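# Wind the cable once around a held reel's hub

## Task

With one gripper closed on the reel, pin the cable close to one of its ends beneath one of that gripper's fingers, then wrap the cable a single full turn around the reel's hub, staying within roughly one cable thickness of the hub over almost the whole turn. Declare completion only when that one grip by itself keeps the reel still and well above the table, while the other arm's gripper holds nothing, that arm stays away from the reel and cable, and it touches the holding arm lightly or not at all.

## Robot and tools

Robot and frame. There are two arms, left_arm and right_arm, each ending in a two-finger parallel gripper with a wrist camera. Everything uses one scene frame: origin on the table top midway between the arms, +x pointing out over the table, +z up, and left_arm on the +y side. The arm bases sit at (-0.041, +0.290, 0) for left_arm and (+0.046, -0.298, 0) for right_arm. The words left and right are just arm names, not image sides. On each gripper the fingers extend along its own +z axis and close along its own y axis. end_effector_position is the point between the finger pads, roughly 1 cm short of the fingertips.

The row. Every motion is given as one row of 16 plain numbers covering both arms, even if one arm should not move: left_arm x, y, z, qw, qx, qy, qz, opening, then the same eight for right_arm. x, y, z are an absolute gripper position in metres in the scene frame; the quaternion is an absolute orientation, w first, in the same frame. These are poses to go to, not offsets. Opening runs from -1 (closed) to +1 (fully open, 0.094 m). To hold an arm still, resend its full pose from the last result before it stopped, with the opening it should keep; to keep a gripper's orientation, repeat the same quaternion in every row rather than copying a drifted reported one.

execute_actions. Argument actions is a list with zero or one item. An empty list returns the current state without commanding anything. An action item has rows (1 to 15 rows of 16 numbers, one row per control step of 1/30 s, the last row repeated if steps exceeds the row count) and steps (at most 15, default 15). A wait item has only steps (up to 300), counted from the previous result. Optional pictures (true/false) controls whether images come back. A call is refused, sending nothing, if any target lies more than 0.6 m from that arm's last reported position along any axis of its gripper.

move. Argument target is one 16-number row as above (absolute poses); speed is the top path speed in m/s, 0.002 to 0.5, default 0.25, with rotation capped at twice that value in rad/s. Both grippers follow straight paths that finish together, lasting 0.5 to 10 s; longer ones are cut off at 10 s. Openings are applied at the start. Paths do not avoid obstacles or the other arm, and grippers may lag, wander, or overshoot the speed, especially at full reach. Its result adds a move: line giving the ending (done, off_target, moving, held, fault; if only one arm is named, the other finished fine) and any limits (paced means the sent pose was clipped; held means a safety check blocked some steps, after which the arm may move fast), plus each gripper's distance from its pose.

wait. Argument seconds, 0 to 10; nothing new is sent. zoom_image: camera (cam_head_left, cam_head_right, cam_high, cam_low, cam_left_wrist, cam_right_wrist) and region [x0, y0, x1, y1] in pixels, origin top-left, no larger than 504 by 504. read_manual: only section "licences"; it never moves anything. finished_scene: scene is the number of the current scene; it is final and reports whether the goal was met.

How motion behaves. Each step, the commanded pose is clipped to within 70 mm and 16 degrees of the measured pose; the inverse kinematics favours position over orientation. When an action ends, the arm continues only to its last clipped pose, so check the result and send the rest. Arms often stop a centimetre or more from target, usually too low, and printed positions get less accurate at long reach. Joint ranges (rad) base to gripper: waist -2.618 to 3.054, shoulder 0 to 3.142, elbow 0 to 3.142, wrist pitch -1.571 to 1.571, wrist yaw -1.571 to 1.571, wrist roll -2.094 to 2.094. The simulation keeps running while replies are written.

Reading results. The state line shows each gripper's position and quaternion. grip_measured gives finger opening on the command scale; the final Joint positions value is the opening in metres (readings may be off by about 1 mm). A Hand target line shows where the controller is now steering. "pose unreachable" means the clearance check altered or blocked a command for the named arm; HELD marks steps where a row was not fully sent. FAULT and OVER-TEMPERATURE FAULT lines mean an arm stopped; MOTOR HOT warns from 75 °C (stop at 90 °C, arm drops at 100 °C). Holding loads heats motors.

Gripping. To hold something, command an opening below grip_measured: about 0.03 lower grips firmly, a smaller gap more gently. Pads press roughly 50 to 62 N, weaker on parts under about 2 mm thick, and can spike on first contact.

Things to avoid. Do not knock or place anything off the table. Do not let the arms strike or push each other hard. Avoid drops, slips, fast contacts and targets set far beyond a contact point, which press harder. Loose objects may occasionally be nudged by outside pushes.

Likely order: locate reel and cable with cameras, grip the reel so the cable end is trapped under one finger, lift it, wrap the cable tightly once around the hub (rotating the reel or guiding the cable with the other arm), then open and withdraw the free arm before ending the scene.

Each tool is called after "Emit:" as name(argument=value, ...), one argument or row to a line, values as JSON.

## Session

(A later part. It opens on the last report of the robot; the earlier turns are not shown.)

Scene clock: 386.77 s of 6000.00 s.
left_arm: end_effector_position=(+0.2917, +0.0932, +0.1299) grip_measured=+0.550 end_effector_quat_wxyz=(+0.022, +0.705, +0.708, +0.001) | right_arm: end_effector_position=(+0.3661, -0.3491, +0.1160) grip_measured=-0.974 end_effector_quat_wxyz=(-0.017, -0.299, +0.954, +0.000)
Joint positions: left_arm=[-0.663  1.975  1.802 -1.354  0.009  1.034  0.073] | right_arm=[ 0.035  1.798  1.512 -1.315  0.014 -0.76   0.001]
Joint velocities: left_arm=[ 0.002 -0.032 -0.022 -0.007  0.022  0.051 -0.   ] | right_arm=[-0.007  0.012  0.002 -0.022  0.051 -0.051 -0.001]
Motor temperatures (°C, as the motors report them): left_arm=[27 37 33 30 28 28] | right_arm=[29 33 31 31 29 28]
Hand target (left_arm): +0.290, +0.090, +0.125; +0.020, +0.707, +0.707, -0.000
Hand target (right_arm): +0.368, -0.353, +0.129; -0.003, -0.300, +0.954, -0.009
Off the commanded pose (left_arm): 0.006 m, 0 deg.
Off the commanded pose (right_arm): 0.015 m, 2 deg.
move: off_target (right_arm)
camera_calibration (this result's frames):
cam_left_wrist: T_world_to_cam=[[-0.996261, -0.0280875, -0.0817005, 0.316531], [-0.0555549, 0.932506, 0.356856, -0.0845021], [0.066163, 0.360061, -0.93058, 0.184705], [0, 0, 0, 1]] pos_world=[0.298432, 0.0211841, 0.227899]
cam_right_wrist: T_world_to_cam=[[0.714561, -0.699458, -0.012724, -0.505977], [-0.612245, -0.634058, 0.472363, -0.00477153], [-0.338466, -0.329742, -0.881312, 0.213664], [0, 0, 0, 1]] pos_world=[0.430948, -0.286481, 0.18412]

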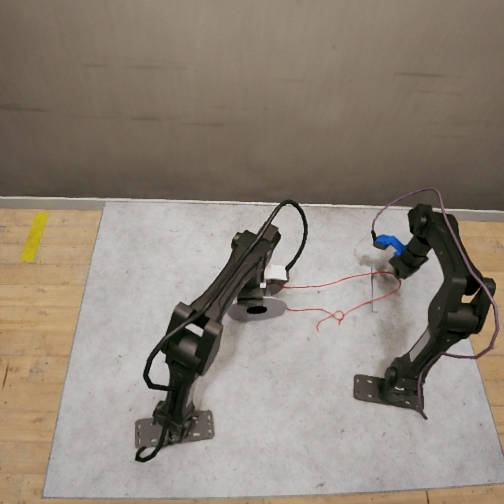

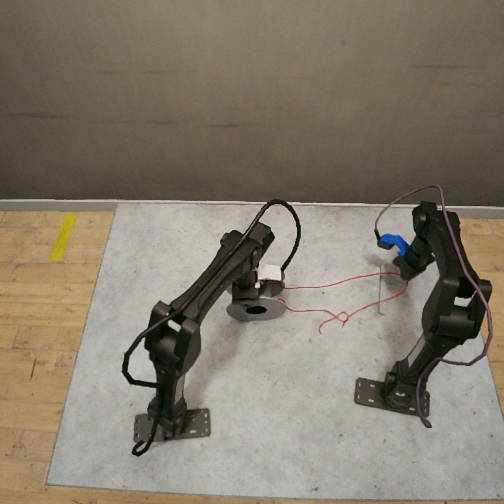

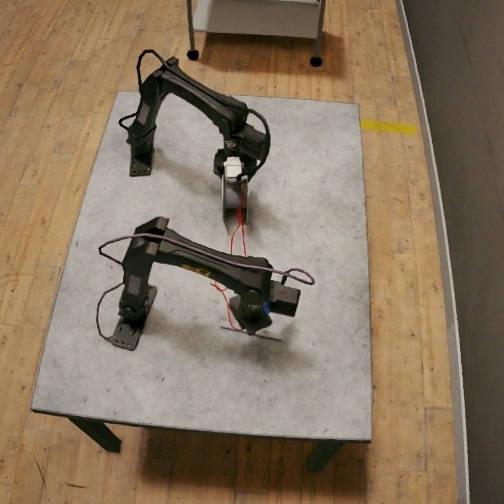

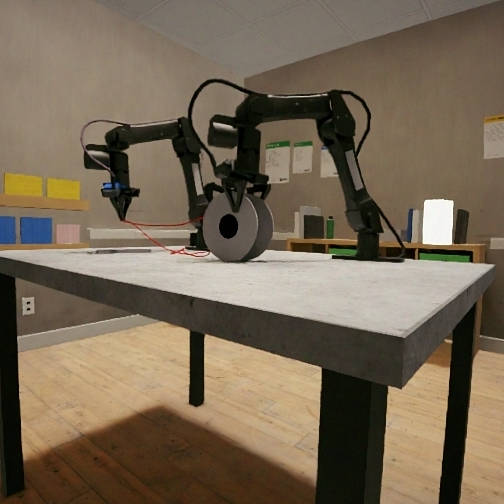

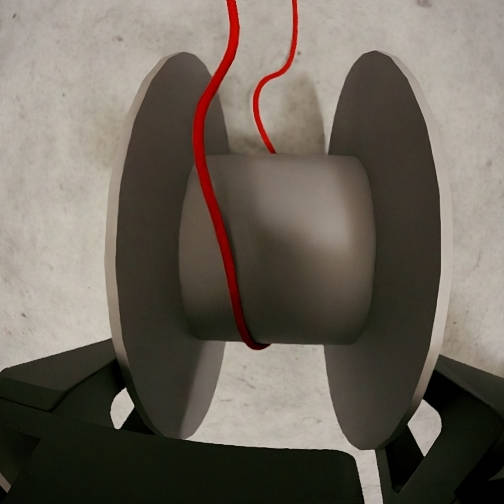

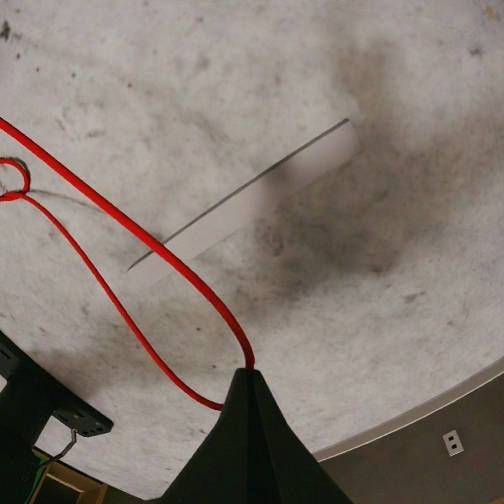

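Emit:
move(
  target=[0.29,0.09,0.125,0.02,0.707,0.707,0,0.45,0.37,-0.47,0.14,0,-0.3,0.954,0,-1],
  speed=0.07,
)

Emit:
zoom_image(
  camera="cam_head_right",
  region=[250,250,450,370],
)

Scene clock: 394.10 s of 6000.00 s.
left_arm: end_effector_position=(+0.2917, +0.0932, +0.1299) grip_measured=+0.550 end_effector_quat_wxyz=(+0.022, +0.705, +0.708, +0.001) | right_arm: end_effector_position=(+0.3682, -0.4688, +0.1404) grip_measured=-0.974 end_effector_quat_wxyz=(-0.001, -0.298, +0.954, -0.009)
Joint positions: left_arm=[-0.663  1.975  1.802 -1.354  0.009  1.034  0.073] | right_arm=[-0.295  1.921  1.769 -1.408  0.014 -1.089  0.001]
Joint velocities: left_arm=[ 0.007 -0.012 -0.022 -0.051 -0.022  0.007  0.   ] | right_arm=[-0.002 -0.002 -0.002  0.007 -0.007  0.037 -0.001]
Motor temperatures (°C, as the motors report them): left_arm=[27 37 33 30 28 28] | right_arm=[29 34 31 30 29 28]
Hand target (left_arm): +0.290, +0.090, +0.125; +0.020, +0.707, +0.707, -0.000
Hand target (right_arm): +0.369, -0.471, +0.141; -0.003, -0.300, +0.954, -0.004
Off the commanded pose (left_arm): 0.006 m, 0 deg.
Off the commanded pose (right_arm): 0.002 m, 1 deg.
move: done
camera_calibration (this result's frames):
cam_left_wrist: T_world_to_cam=[[-0.996261, -0.0280875, -0.0817005, 0.316531], [-0.0555549, 0.932506, 0.356856, -0.0845021], [0.066163, 0.360061, -0.93058, 0.184705], [0, 0, 0, 1]] pos_world=[0.298432, 0.0211841, 0.227899]
cam_right_wrist: T_world_to_cam=[[0.71394, -0.699979, 0.0178608, -0.595248], [-0.628917, -0.629829, 0.455828, -0.0804603], [-0.307821, -0.336667, -0.889889, 0.183164], [0, 0, 0, 1]] pos_world=[0.43075, -0.405672, 0.210303]

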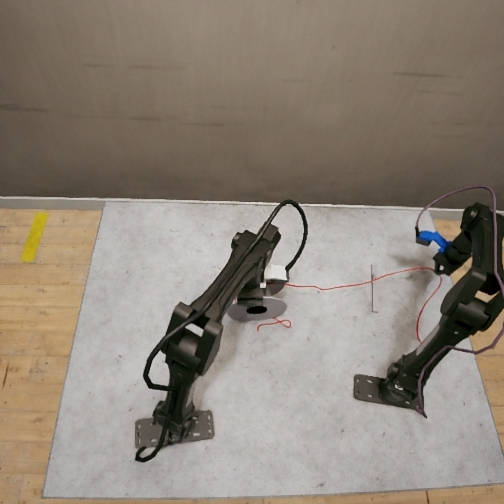

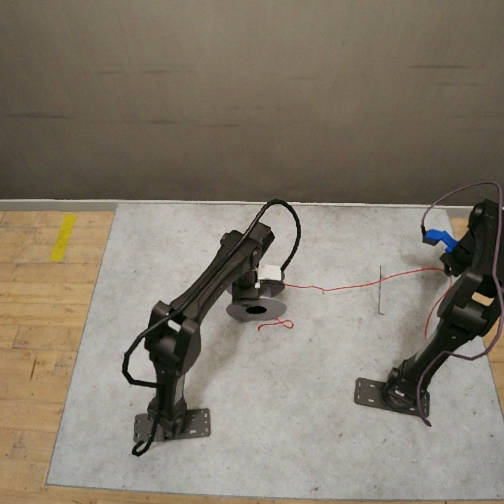

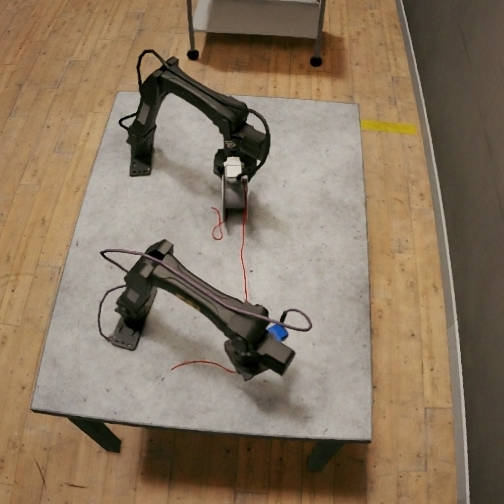

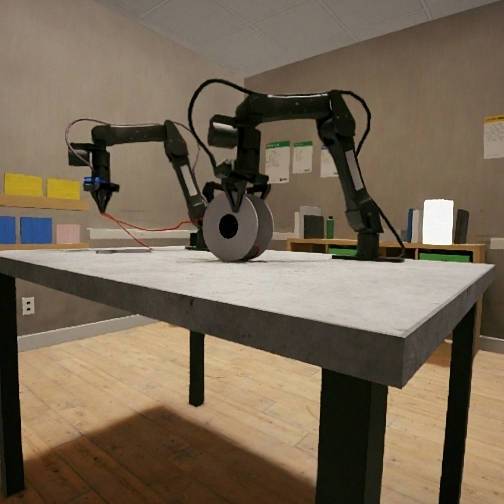

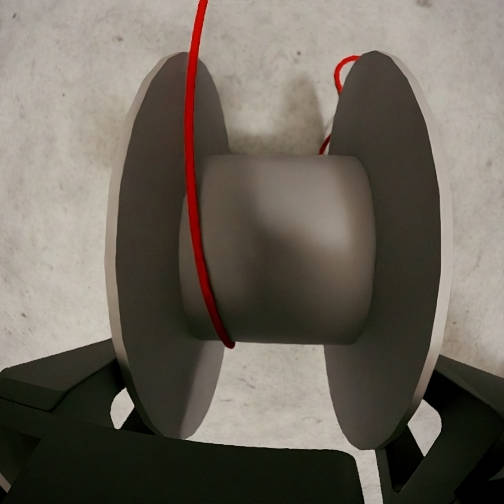

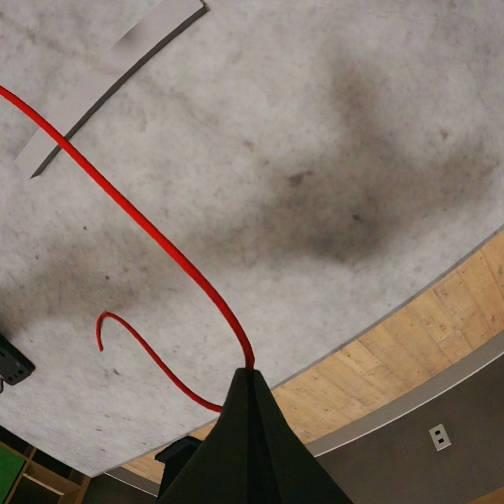

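Region (250, 250, 450, 370) of cam_head_right's 504x504 image, scaled by 2.520, with more detail than that image has; it fills the top 302 rows of this view, and the rest is white.

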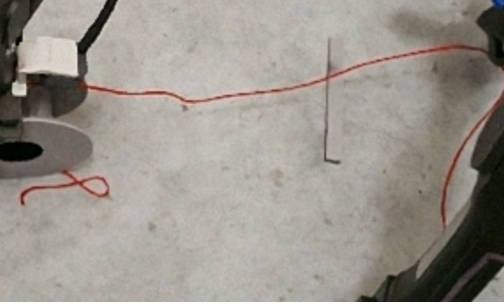

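Emit:
move(
  target=[0.29,0.09,0.125,0.02,0.707,0.707,0,0.45,0.4,-0.36,0.06,0,-0.3,0.954,0,-1],
)

Emit:
move(
  target=[0.29,0.09,0.125,0.02,0.707,0.707,0,1,0.4,-0.36,0.06,0,-0.3,0.954,0,-0.4],
)

Emit:
move(
  target=[0.29,0.09,0.21,0.08,0.707,0.707,0,1,0.3,-0.25,0.16,0,-0.707,0.707,0,-0.5],
)

Emit:
move(
  target=[0.29,0.3,0.3,0.2,0.69,0.69,0,1,0.2,-0.05,0.12,0.18,-0.684,0.684,-0.18,-0.5],
)

Scene clock: 407.70 s of 6000.00 s.
left_arm: end_effector_position=(+0.2917, +0.0932, +0.1299) grip_measured=+0.550 end_effector_quat_wxyz=(+0.022, +0.705, +0.708, +0.001) | right_arm: end_effector_position=(+0.4037, -0.3612, +0.0680) grip_measured=-0.974 end_effector_quat_wxyz=(+0.007, -0.305, +0.952, -0.006)
Joint positions: left_arm=[-0.663  1.975  1.802 -1.354  0.009  1.034  0.073] | right_arm=[ 0.014  1.924  1.484 -1.113  0.005 -0.796  0.001]
Joint velocities: left_arm=[-0.017  0.017  0.007  0.051 -0.022  0.022 -0.   ] | right_arm=[-0.002 -0.007 -0.002 -0.081  0.007 -0.022 -0.   ]
Motor temperatures (°C, as the motors report them): left_arm=[27 37 33 30 28 28] | right_arm=[29 33 32 30 29 28]
Hand target (left_arm): +0.290, +0.090, +0.125; +0.020, +0.707, +0.707, -0.000
Hand target (right_arm): +0.402, -0.359, +0.060; +0.003, -0.300, +0.954, +0.003
Off the commanded pose (left_arm): 0.006 m, 0 deg.
Off the commanded pose (right_arm): 0.009 m, 1 deg.
After step 180, 6.40 s passed at rest.
move: done
camera_calibration (this result's frames):
cam_left_wrist: T_world_to_cam=[[-0.996261, -0.0280875, -0.0817005, 0.316531], [-0.0555549, 0.932506, 0.356856, -0.0845021], [0.066163, 0.360061, -0.93058, 0.184705], [0, 0, 0, 1]] pos_world=[0.298432, 0.0211841, 0.227899]
cam_right_wrist: T_world_to_cam=[[0.724116, -0.689348, 0.0213579, -0.544475], [-0.625664, -0.643561, 0.440878, 0.0373928], [-0.290173, -0.33261, -0.897313, 0.160713], [0, 0, 0, 1]] pos_world=[0.464293, -0.297813, 0.139353]

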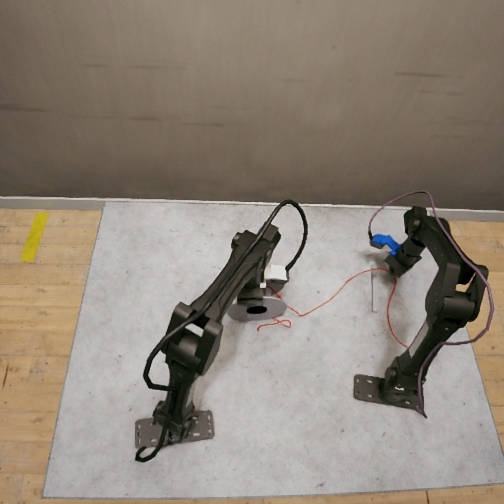

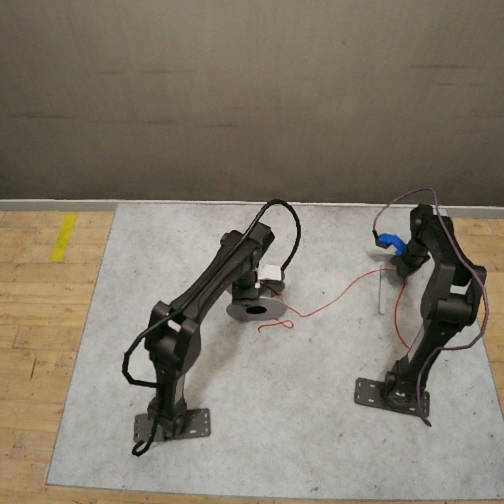

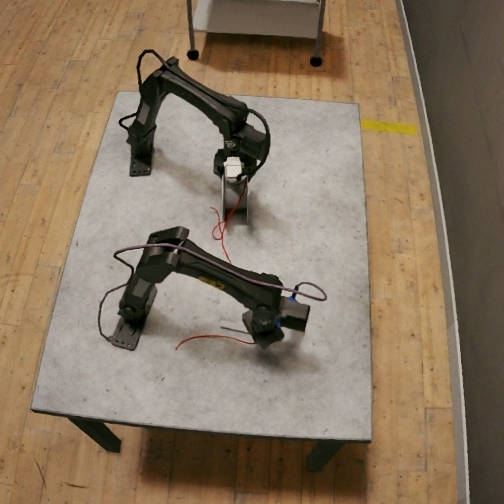

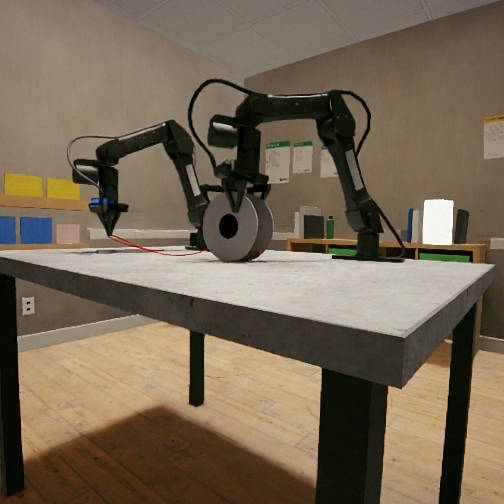

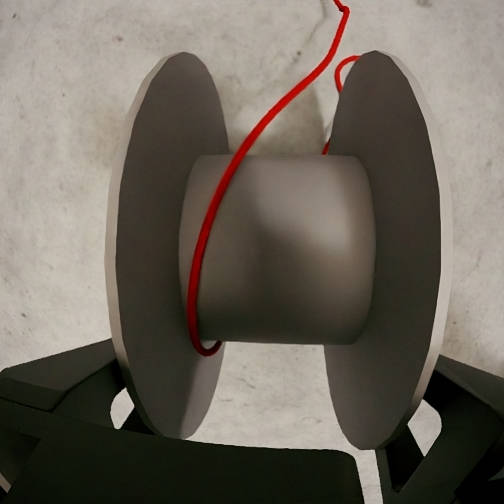

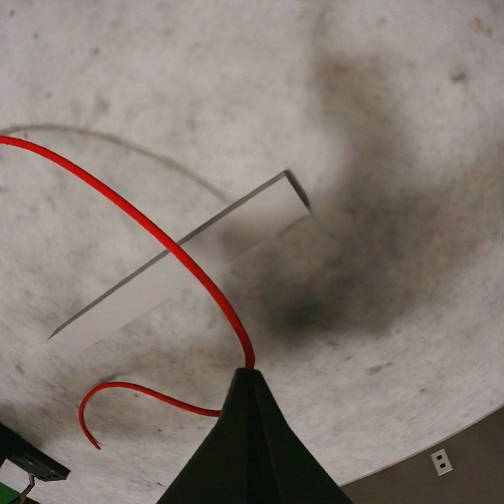

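Scene clock: 408.40 s of 6000.00 s.
left_arm: end_effector_position=(+0.2921, +0.0930, +0.1300) grip_measured=+1.000 end_effector_quat_wxyz=(+0.023, +0.705, +0.708, +0.001) | right_arm: end_effector_position=(+0.4037, -0.3612, +0.0680) grip_measured=-0.403 end_effector_quat_wxyz=(+0.007, -0.304, +0.953, -0.006)
Joint positions: left_arm=[-0.663  1.975  1.802 -1.352  0.009  1.034  0.094] | right_arm=[ 0.014  1.924  1.484 -1.113  0.005 -0.793  0.028]
Joint velocities: left_arm=[-0.017 -0.017 -0.002 -0.007  0.022 -0.066  0.   ] | right_arm=[-0.002 -0.007  0.007  0.095 -0.066 -0.051  0.   ]
Motor temperatures (°C, as the motors report them): left_arm=[27 37 33 30 28 28] | right_arm=[29 34 32 30 29 28]
Hand target (left_arm): +0.290, +0.090, +0.125; +0.020, +0.707, +0.707, -0.000
Hand target (right_arm): +0.400, -0.360, +0.060; -0.000, -0.300, +0.954, +0.000
Off the commanded pose (left_arm): 0.006 m, 0 deg.
Off the commanded pose (right_arm): 0.009 m, 1 deg.
move: done
camera_calibration (this result's frames):
cam_left_wrist: T_world_to_cam=[[-0.996153, -0.0281514, -0.0829882, 0.316994], [-0.0560234, 0.932782, 0.35606, -0.0840957], [0.0673864, 0.35934, -0.930771, 0.184503], [0, 0, 0, 1]] pos_world=[0.29863, 0.0210675, 0.22798]
cam_right_wrist: T_world_to_cam=[[0.722009, -0.691555, 0.0213387, -0.54442], [-0.627635, -0.641672, 0.44083, 0.0388741], [-0.291166, -0.331676, -0.897337, 0.161453], [0, 0, 0, 1]] pos_world=[0.464484, -0.298002, 0.139358]

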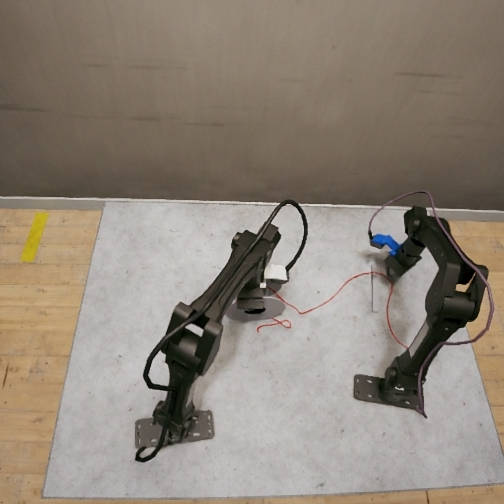

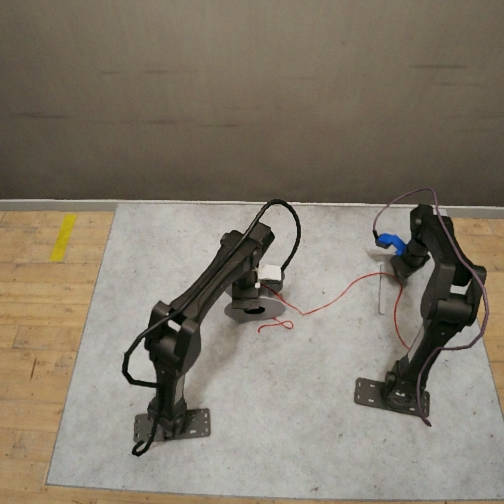

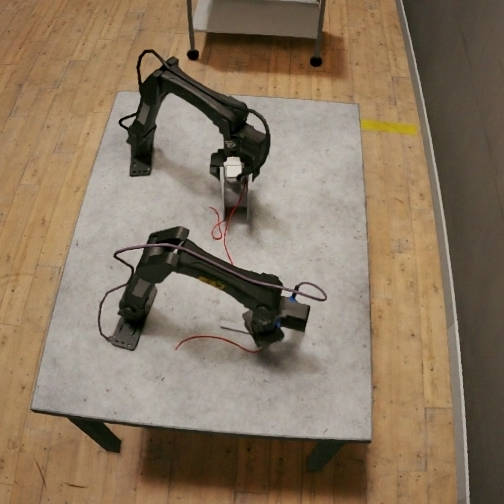

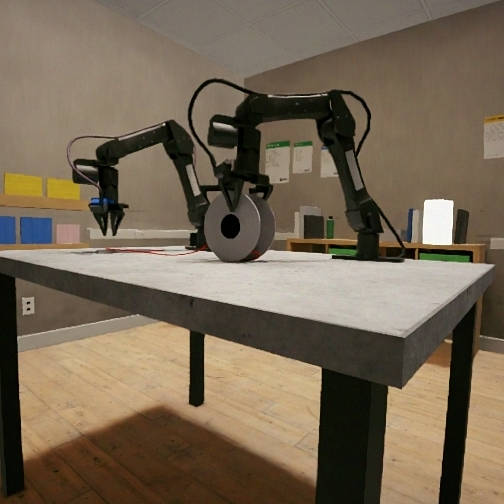

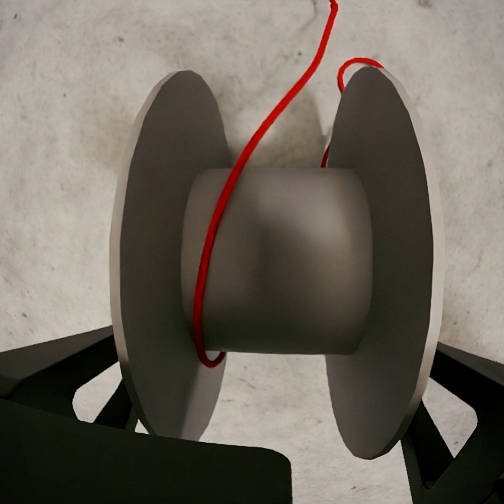

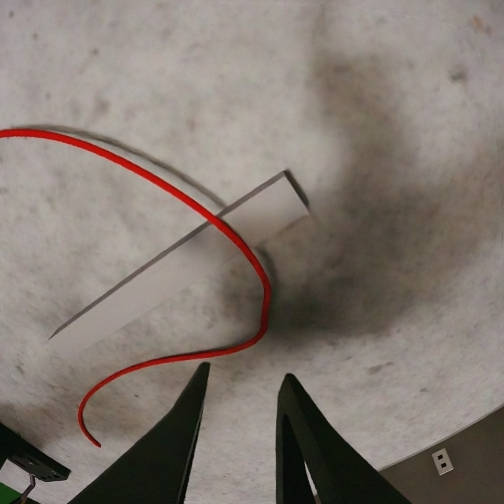

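Scene clock: 410.77 s of 6000.00 s.
left_arm: end_effector_position=(+0.2906, +0.0896, +0.1924) grip_measured=+1.000 end_effector_quat_wxyz=(+0.060, +0.706, +0.706, -0.000) | right_arm: end_effector_position=(+0.3061, -0.2524, +0.1547) grip_measured=-0.497 end_effector_quat_wxyz=(-0.002, +0.701, -0.713, +0.004)
Joint positions: left_arm=[-0.663  1.951  2.014 -1.518  0.03   1.036  0.094] | right_arm=[ 0.362  1.534  1.376 -1.404  0.005 -1.38   0.024]
Joint velocities: left_arm=[-0.007 -0.012  0.007 -0.051  0.007 -0.007  0.   ] | right_arm=[-0.012  0.007 -0.007 -0.066 -0.066 -0.066 -0.001]
Motor temperatures (°C, as the motors report them): left_arm=[27 38 33 30 28 28] | right_arm=[29 34 31 30 29 28]
Hand target (left_arm): +0.290, +0.090, +0.210; +0.080, +0.705, +0.704, +0.000
Hand target (right_arm): +0.299, -0.249, +0.158; -0.004, +0.707, -0.707, -0.003
Off the commanded pose (left_arm): 0.018 m, 2 deg.
Off the commanded pose (right_arm): 0.008 m, 1 deg.
move: off_target (left_arm)
camera_calibration (this result's frames):
cam_left_wrist: T_world_to_cam=[[-0.990853, -0.0295892, -0.131659, 0.328589], [-0.0685995, 0.950637, 0.302627, -0.090908], [0.116205, 0.308891, -0.943972, 0.236845], [0, 0, 0, 1]] pos_world=[0.291825, 0.0229841, 0.294348]
cam_right_wrist: T_world_to_cam=[[0.985158, 0.171178, 0.0127463, -0.262057], [0.147167, -0.880521, 0.450583, -0.289804], [0.0883531, -0.442019, -0.892644, 0.102188], [0, 0, 0, 1]] pos_world=[0.291788, -0.165151, 0.225138]

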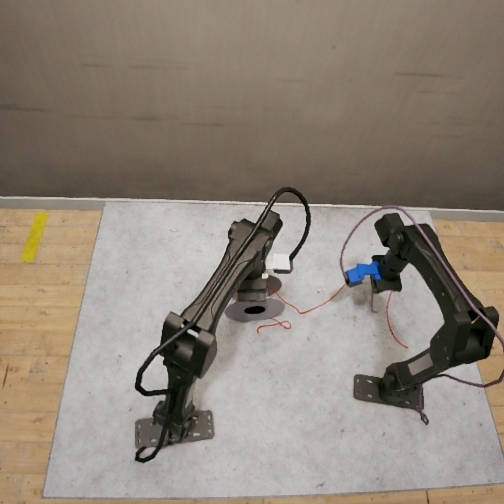

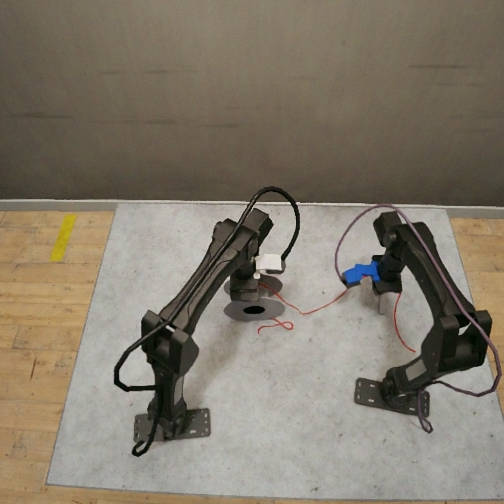

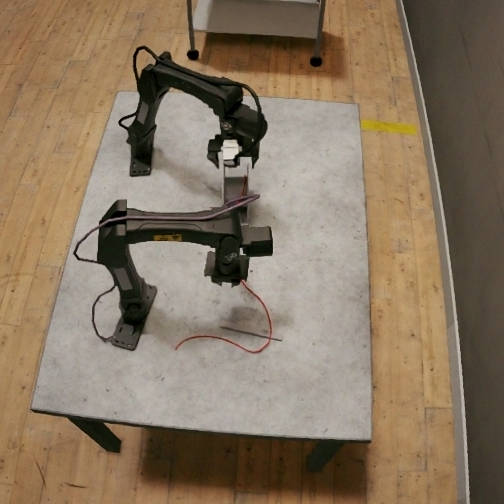

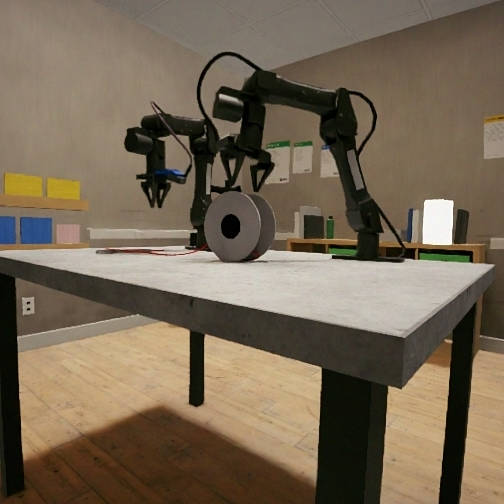

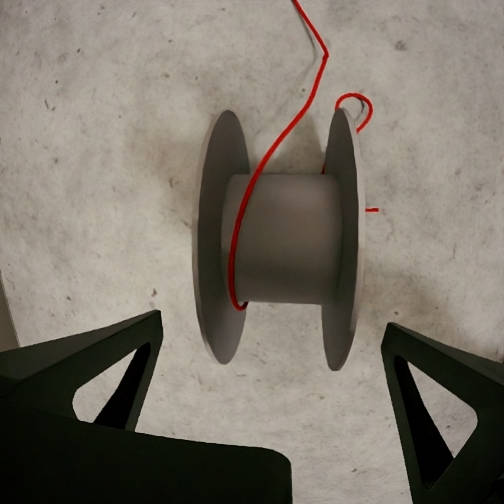

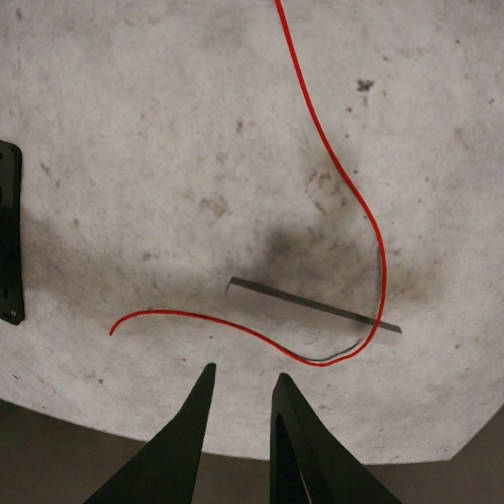

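Scene clock: 412.50 s of 6000.00 s.
left_arm: end_effector_position=(+0.2998, +0.3036, +0.2879) grip_measured=+1.000 end_effector_quat_wxyz=(+0.225, +0.680, +0.696, +0.038) | right_arm: end_effector_position=(+0.1953, -0.0533, +0.1162) grip_measured=-0.497 end_effector_quat_wxyz=(-0.169, +0.689, -0.684, +0.166)
Joint positions: left_arm=[ 0.077  1.664  1.977 -1.556  0.33   1.7    0.094] | right_arm=[ 1.488  1.47   1.08  -1.037  0.458 -0.313  0.024]
Joint velocities: left_arm=[-0.002  0.002  0.007 -0.022  0.051 -0.022  0.   ] | right_arm=[-0.007 -0.017 -0.012  0.007  0.037  0.007 -0.001]
Motor temperatures (°C, as the motors report them): left_arm=[27 38 33 30 28 28] | right_arm=[29 33 31 30 29 28]
Hand target (left_arm): +0.295, +0.301, +0.300; +0.238, +0.681, +0.691, +0.044
Hand target (right_arm): +0.199, -0.047, +0.121; -0.181, +0.683, -0.688, +0.168
Off the commanded pose (left_arm): 0.016 m, 5 deg.
Off the commanded pose (right_arm): 0.007 m, 2 deg.
joint sent to its limit (left arm) — the command would take joint 4 (wrist pitch) past its lower limit, so that joint was sent only as far as its limit.
move: off_target (left_arm)
camera_calibration (this result's frames):
cam_left_wrist: T_world_to_cam=[[-0.911568, -0.10512, -0.397484, 0.43229], [-0.152758, 0.984152, 0.0900554, -0.246336], [0.381718, 0.142811, -0.913179, 0.221716], [0, 0, 0, 1]] pos_world=[0.271799, 0.256211, 0.396479]
cam_right_wrist: T_world_to_cam=[[0.868201, 0.194179, 0.456642, -0.214019], [-0.0507231, -0.880705, 0.470942, -0.044497], [0.493614, -0.432035, -0.754779, 0.0709405], [0, 0, 0, 1]] pos_world=[0.148537, 0.033018, 0.17223]

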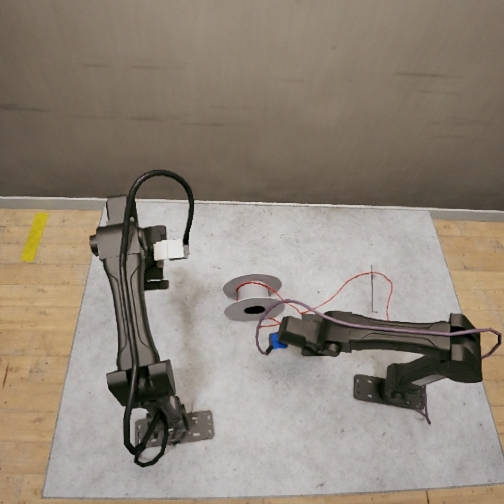

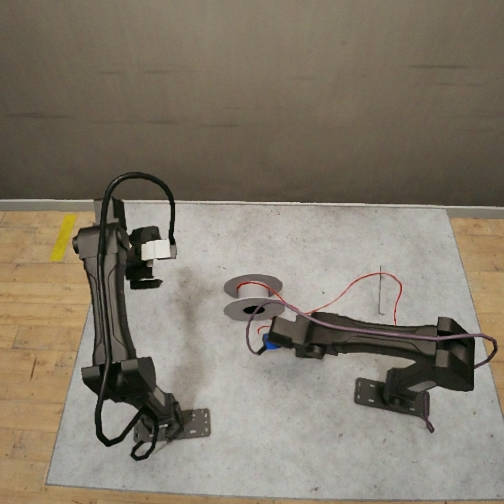

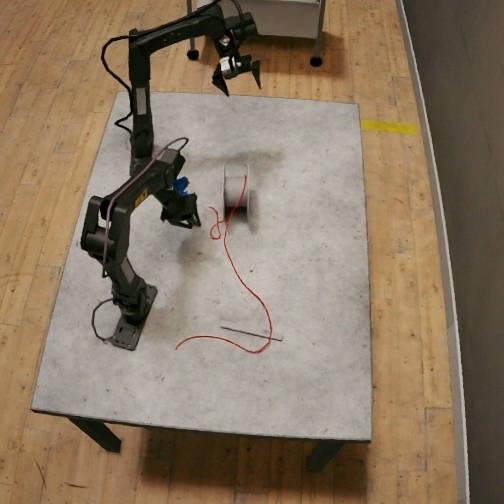

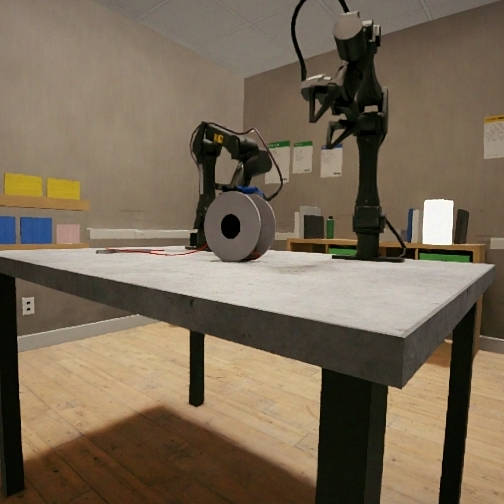

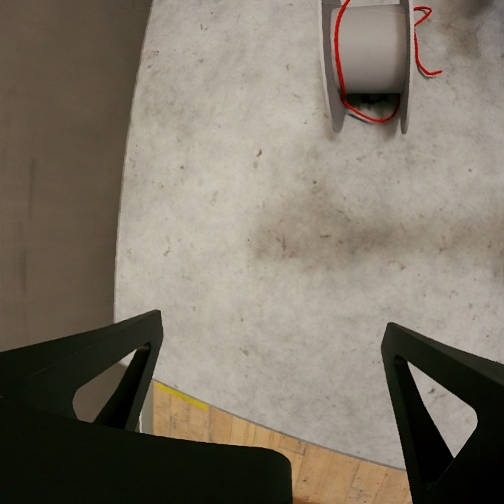

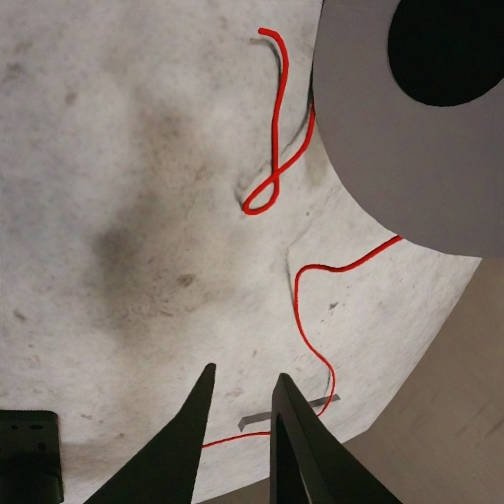

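Emit:
move(
  target=[0.29,0.3,0.29,0.2,0.69,0.69,0,1,0.235,0.05,0.04,0.18,-0.684,0.684,-0.18,-0.6],
  speed=0.12,
)

Scene clock: 420.67 s of 6000.00 s.
left_arm: end_effector_position=(+0.2998, +0.3036, +0.2879) grip_measured=+1.000 end_effector_quat_wxyz=(+0.225, +0.683, +0.694, +0.038) | right_arm: end_effector_position=(+0.2254, +0.0439, +0.0373) grip_measured=-0.597 end_effector_quat_wxyz=(-0.166, +0.692, -0.680, +0.178)
Joint positions: left_arm=[ 0.077  1.664  1.977 -1.556  0.33   1.707  0.094] | right_arm=[ 1.488  1.946  1.297 -0.793  0.477 -0.321  0.019]
Joint velocities: left_arm=[-0.007 -0.007 -0.022  0.007 -0.037  0.007  0.   ] | right_arm=[-0.002 -0.022 -0.007  0.022  0.051 -0.081 -0.   ]
Motor temperatures (°C, as the motors report them): left_arm=[27 37 33 30 28 28] | right_arm=[29 33 32 30 29 28]
Hand target (left_arm): +0.290, +0.300, +0.290; +0.225, +0.684, +0.693, +0.031
Hand target (right_arm): +0.235, +0.051, +0.042; -0.180, +0.684, -0.684, +0.180
Off the commanded pose (left_arm): 0.011 m, 5 deg.
Off the commanded pose (right_arm): 0.012 m, 2 deg.
joint sent to its limit (left arm) — the command would take joint 4 (wrist pitch) past its lower limit, so that joint was sent only as far as its limit.
After step 180, 0.67 s passed at rest.
move: off_target (left_arm, right_arm)
camera_calibration (this result's frames):
cam_left_wrist: T_world_to_cam=[[-0.911493, -0.0981486, -0.399433, 0.430713], [-0.146536, 0.984882, 0.0923857, -0.249094], [0.384327, 0.14274, -0.912096, 0.220644], [0, 0, 0, 1]] pos_world=[0.271291, 0.256107, 0.396302]
cam_right_wrist: T_world_to_cam=[[0.861178, 0.209032, 0.463334, -0.222297], [-0.0530879, -0.869557, 0.49097, 0.0790625], [0.505524, -0.44741, -0.737747, 0.0359193], [0, 0, 0, 1]] pos_world=[0.177476, 0.131287, 0.0906796]

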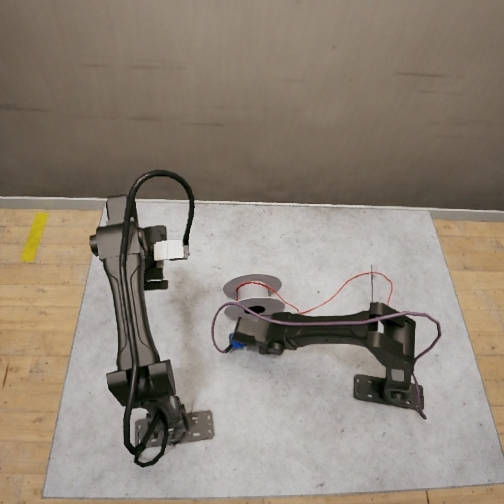

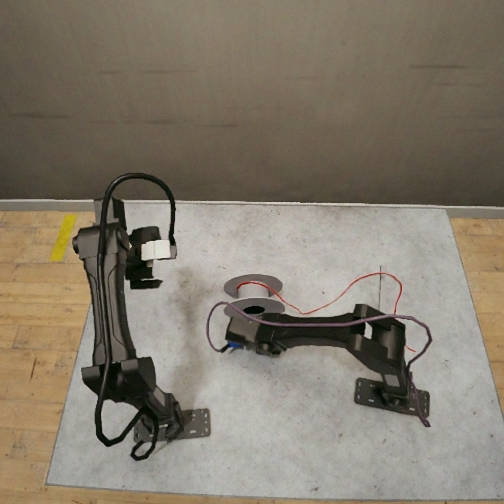

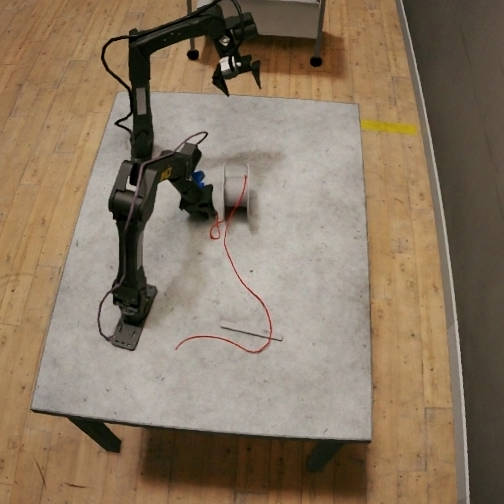

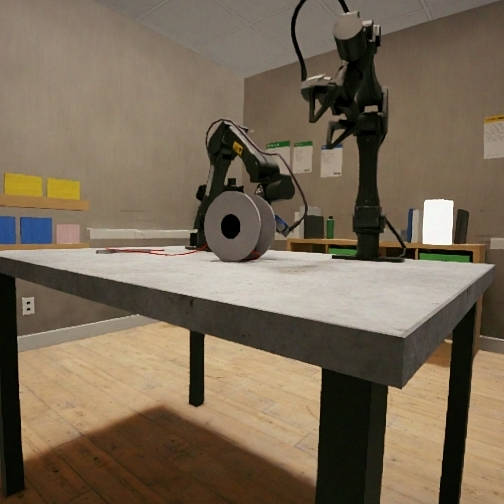

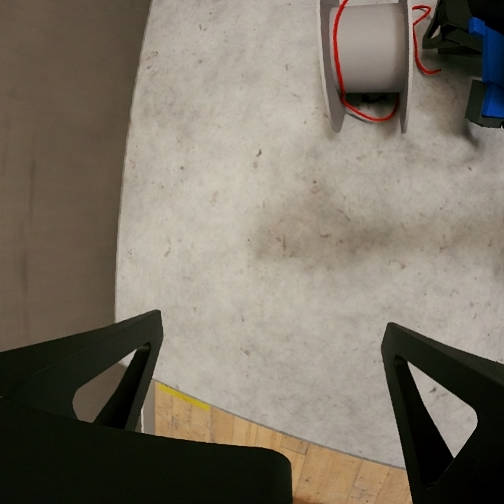

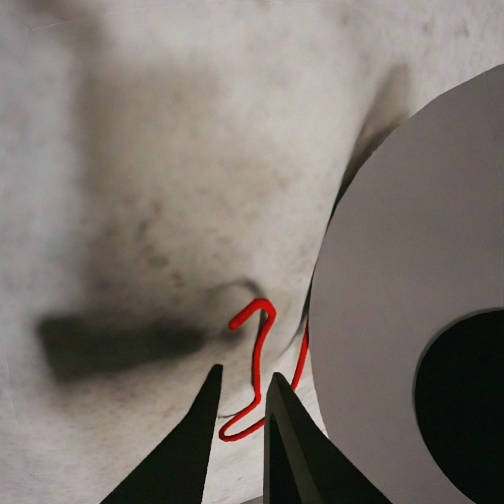

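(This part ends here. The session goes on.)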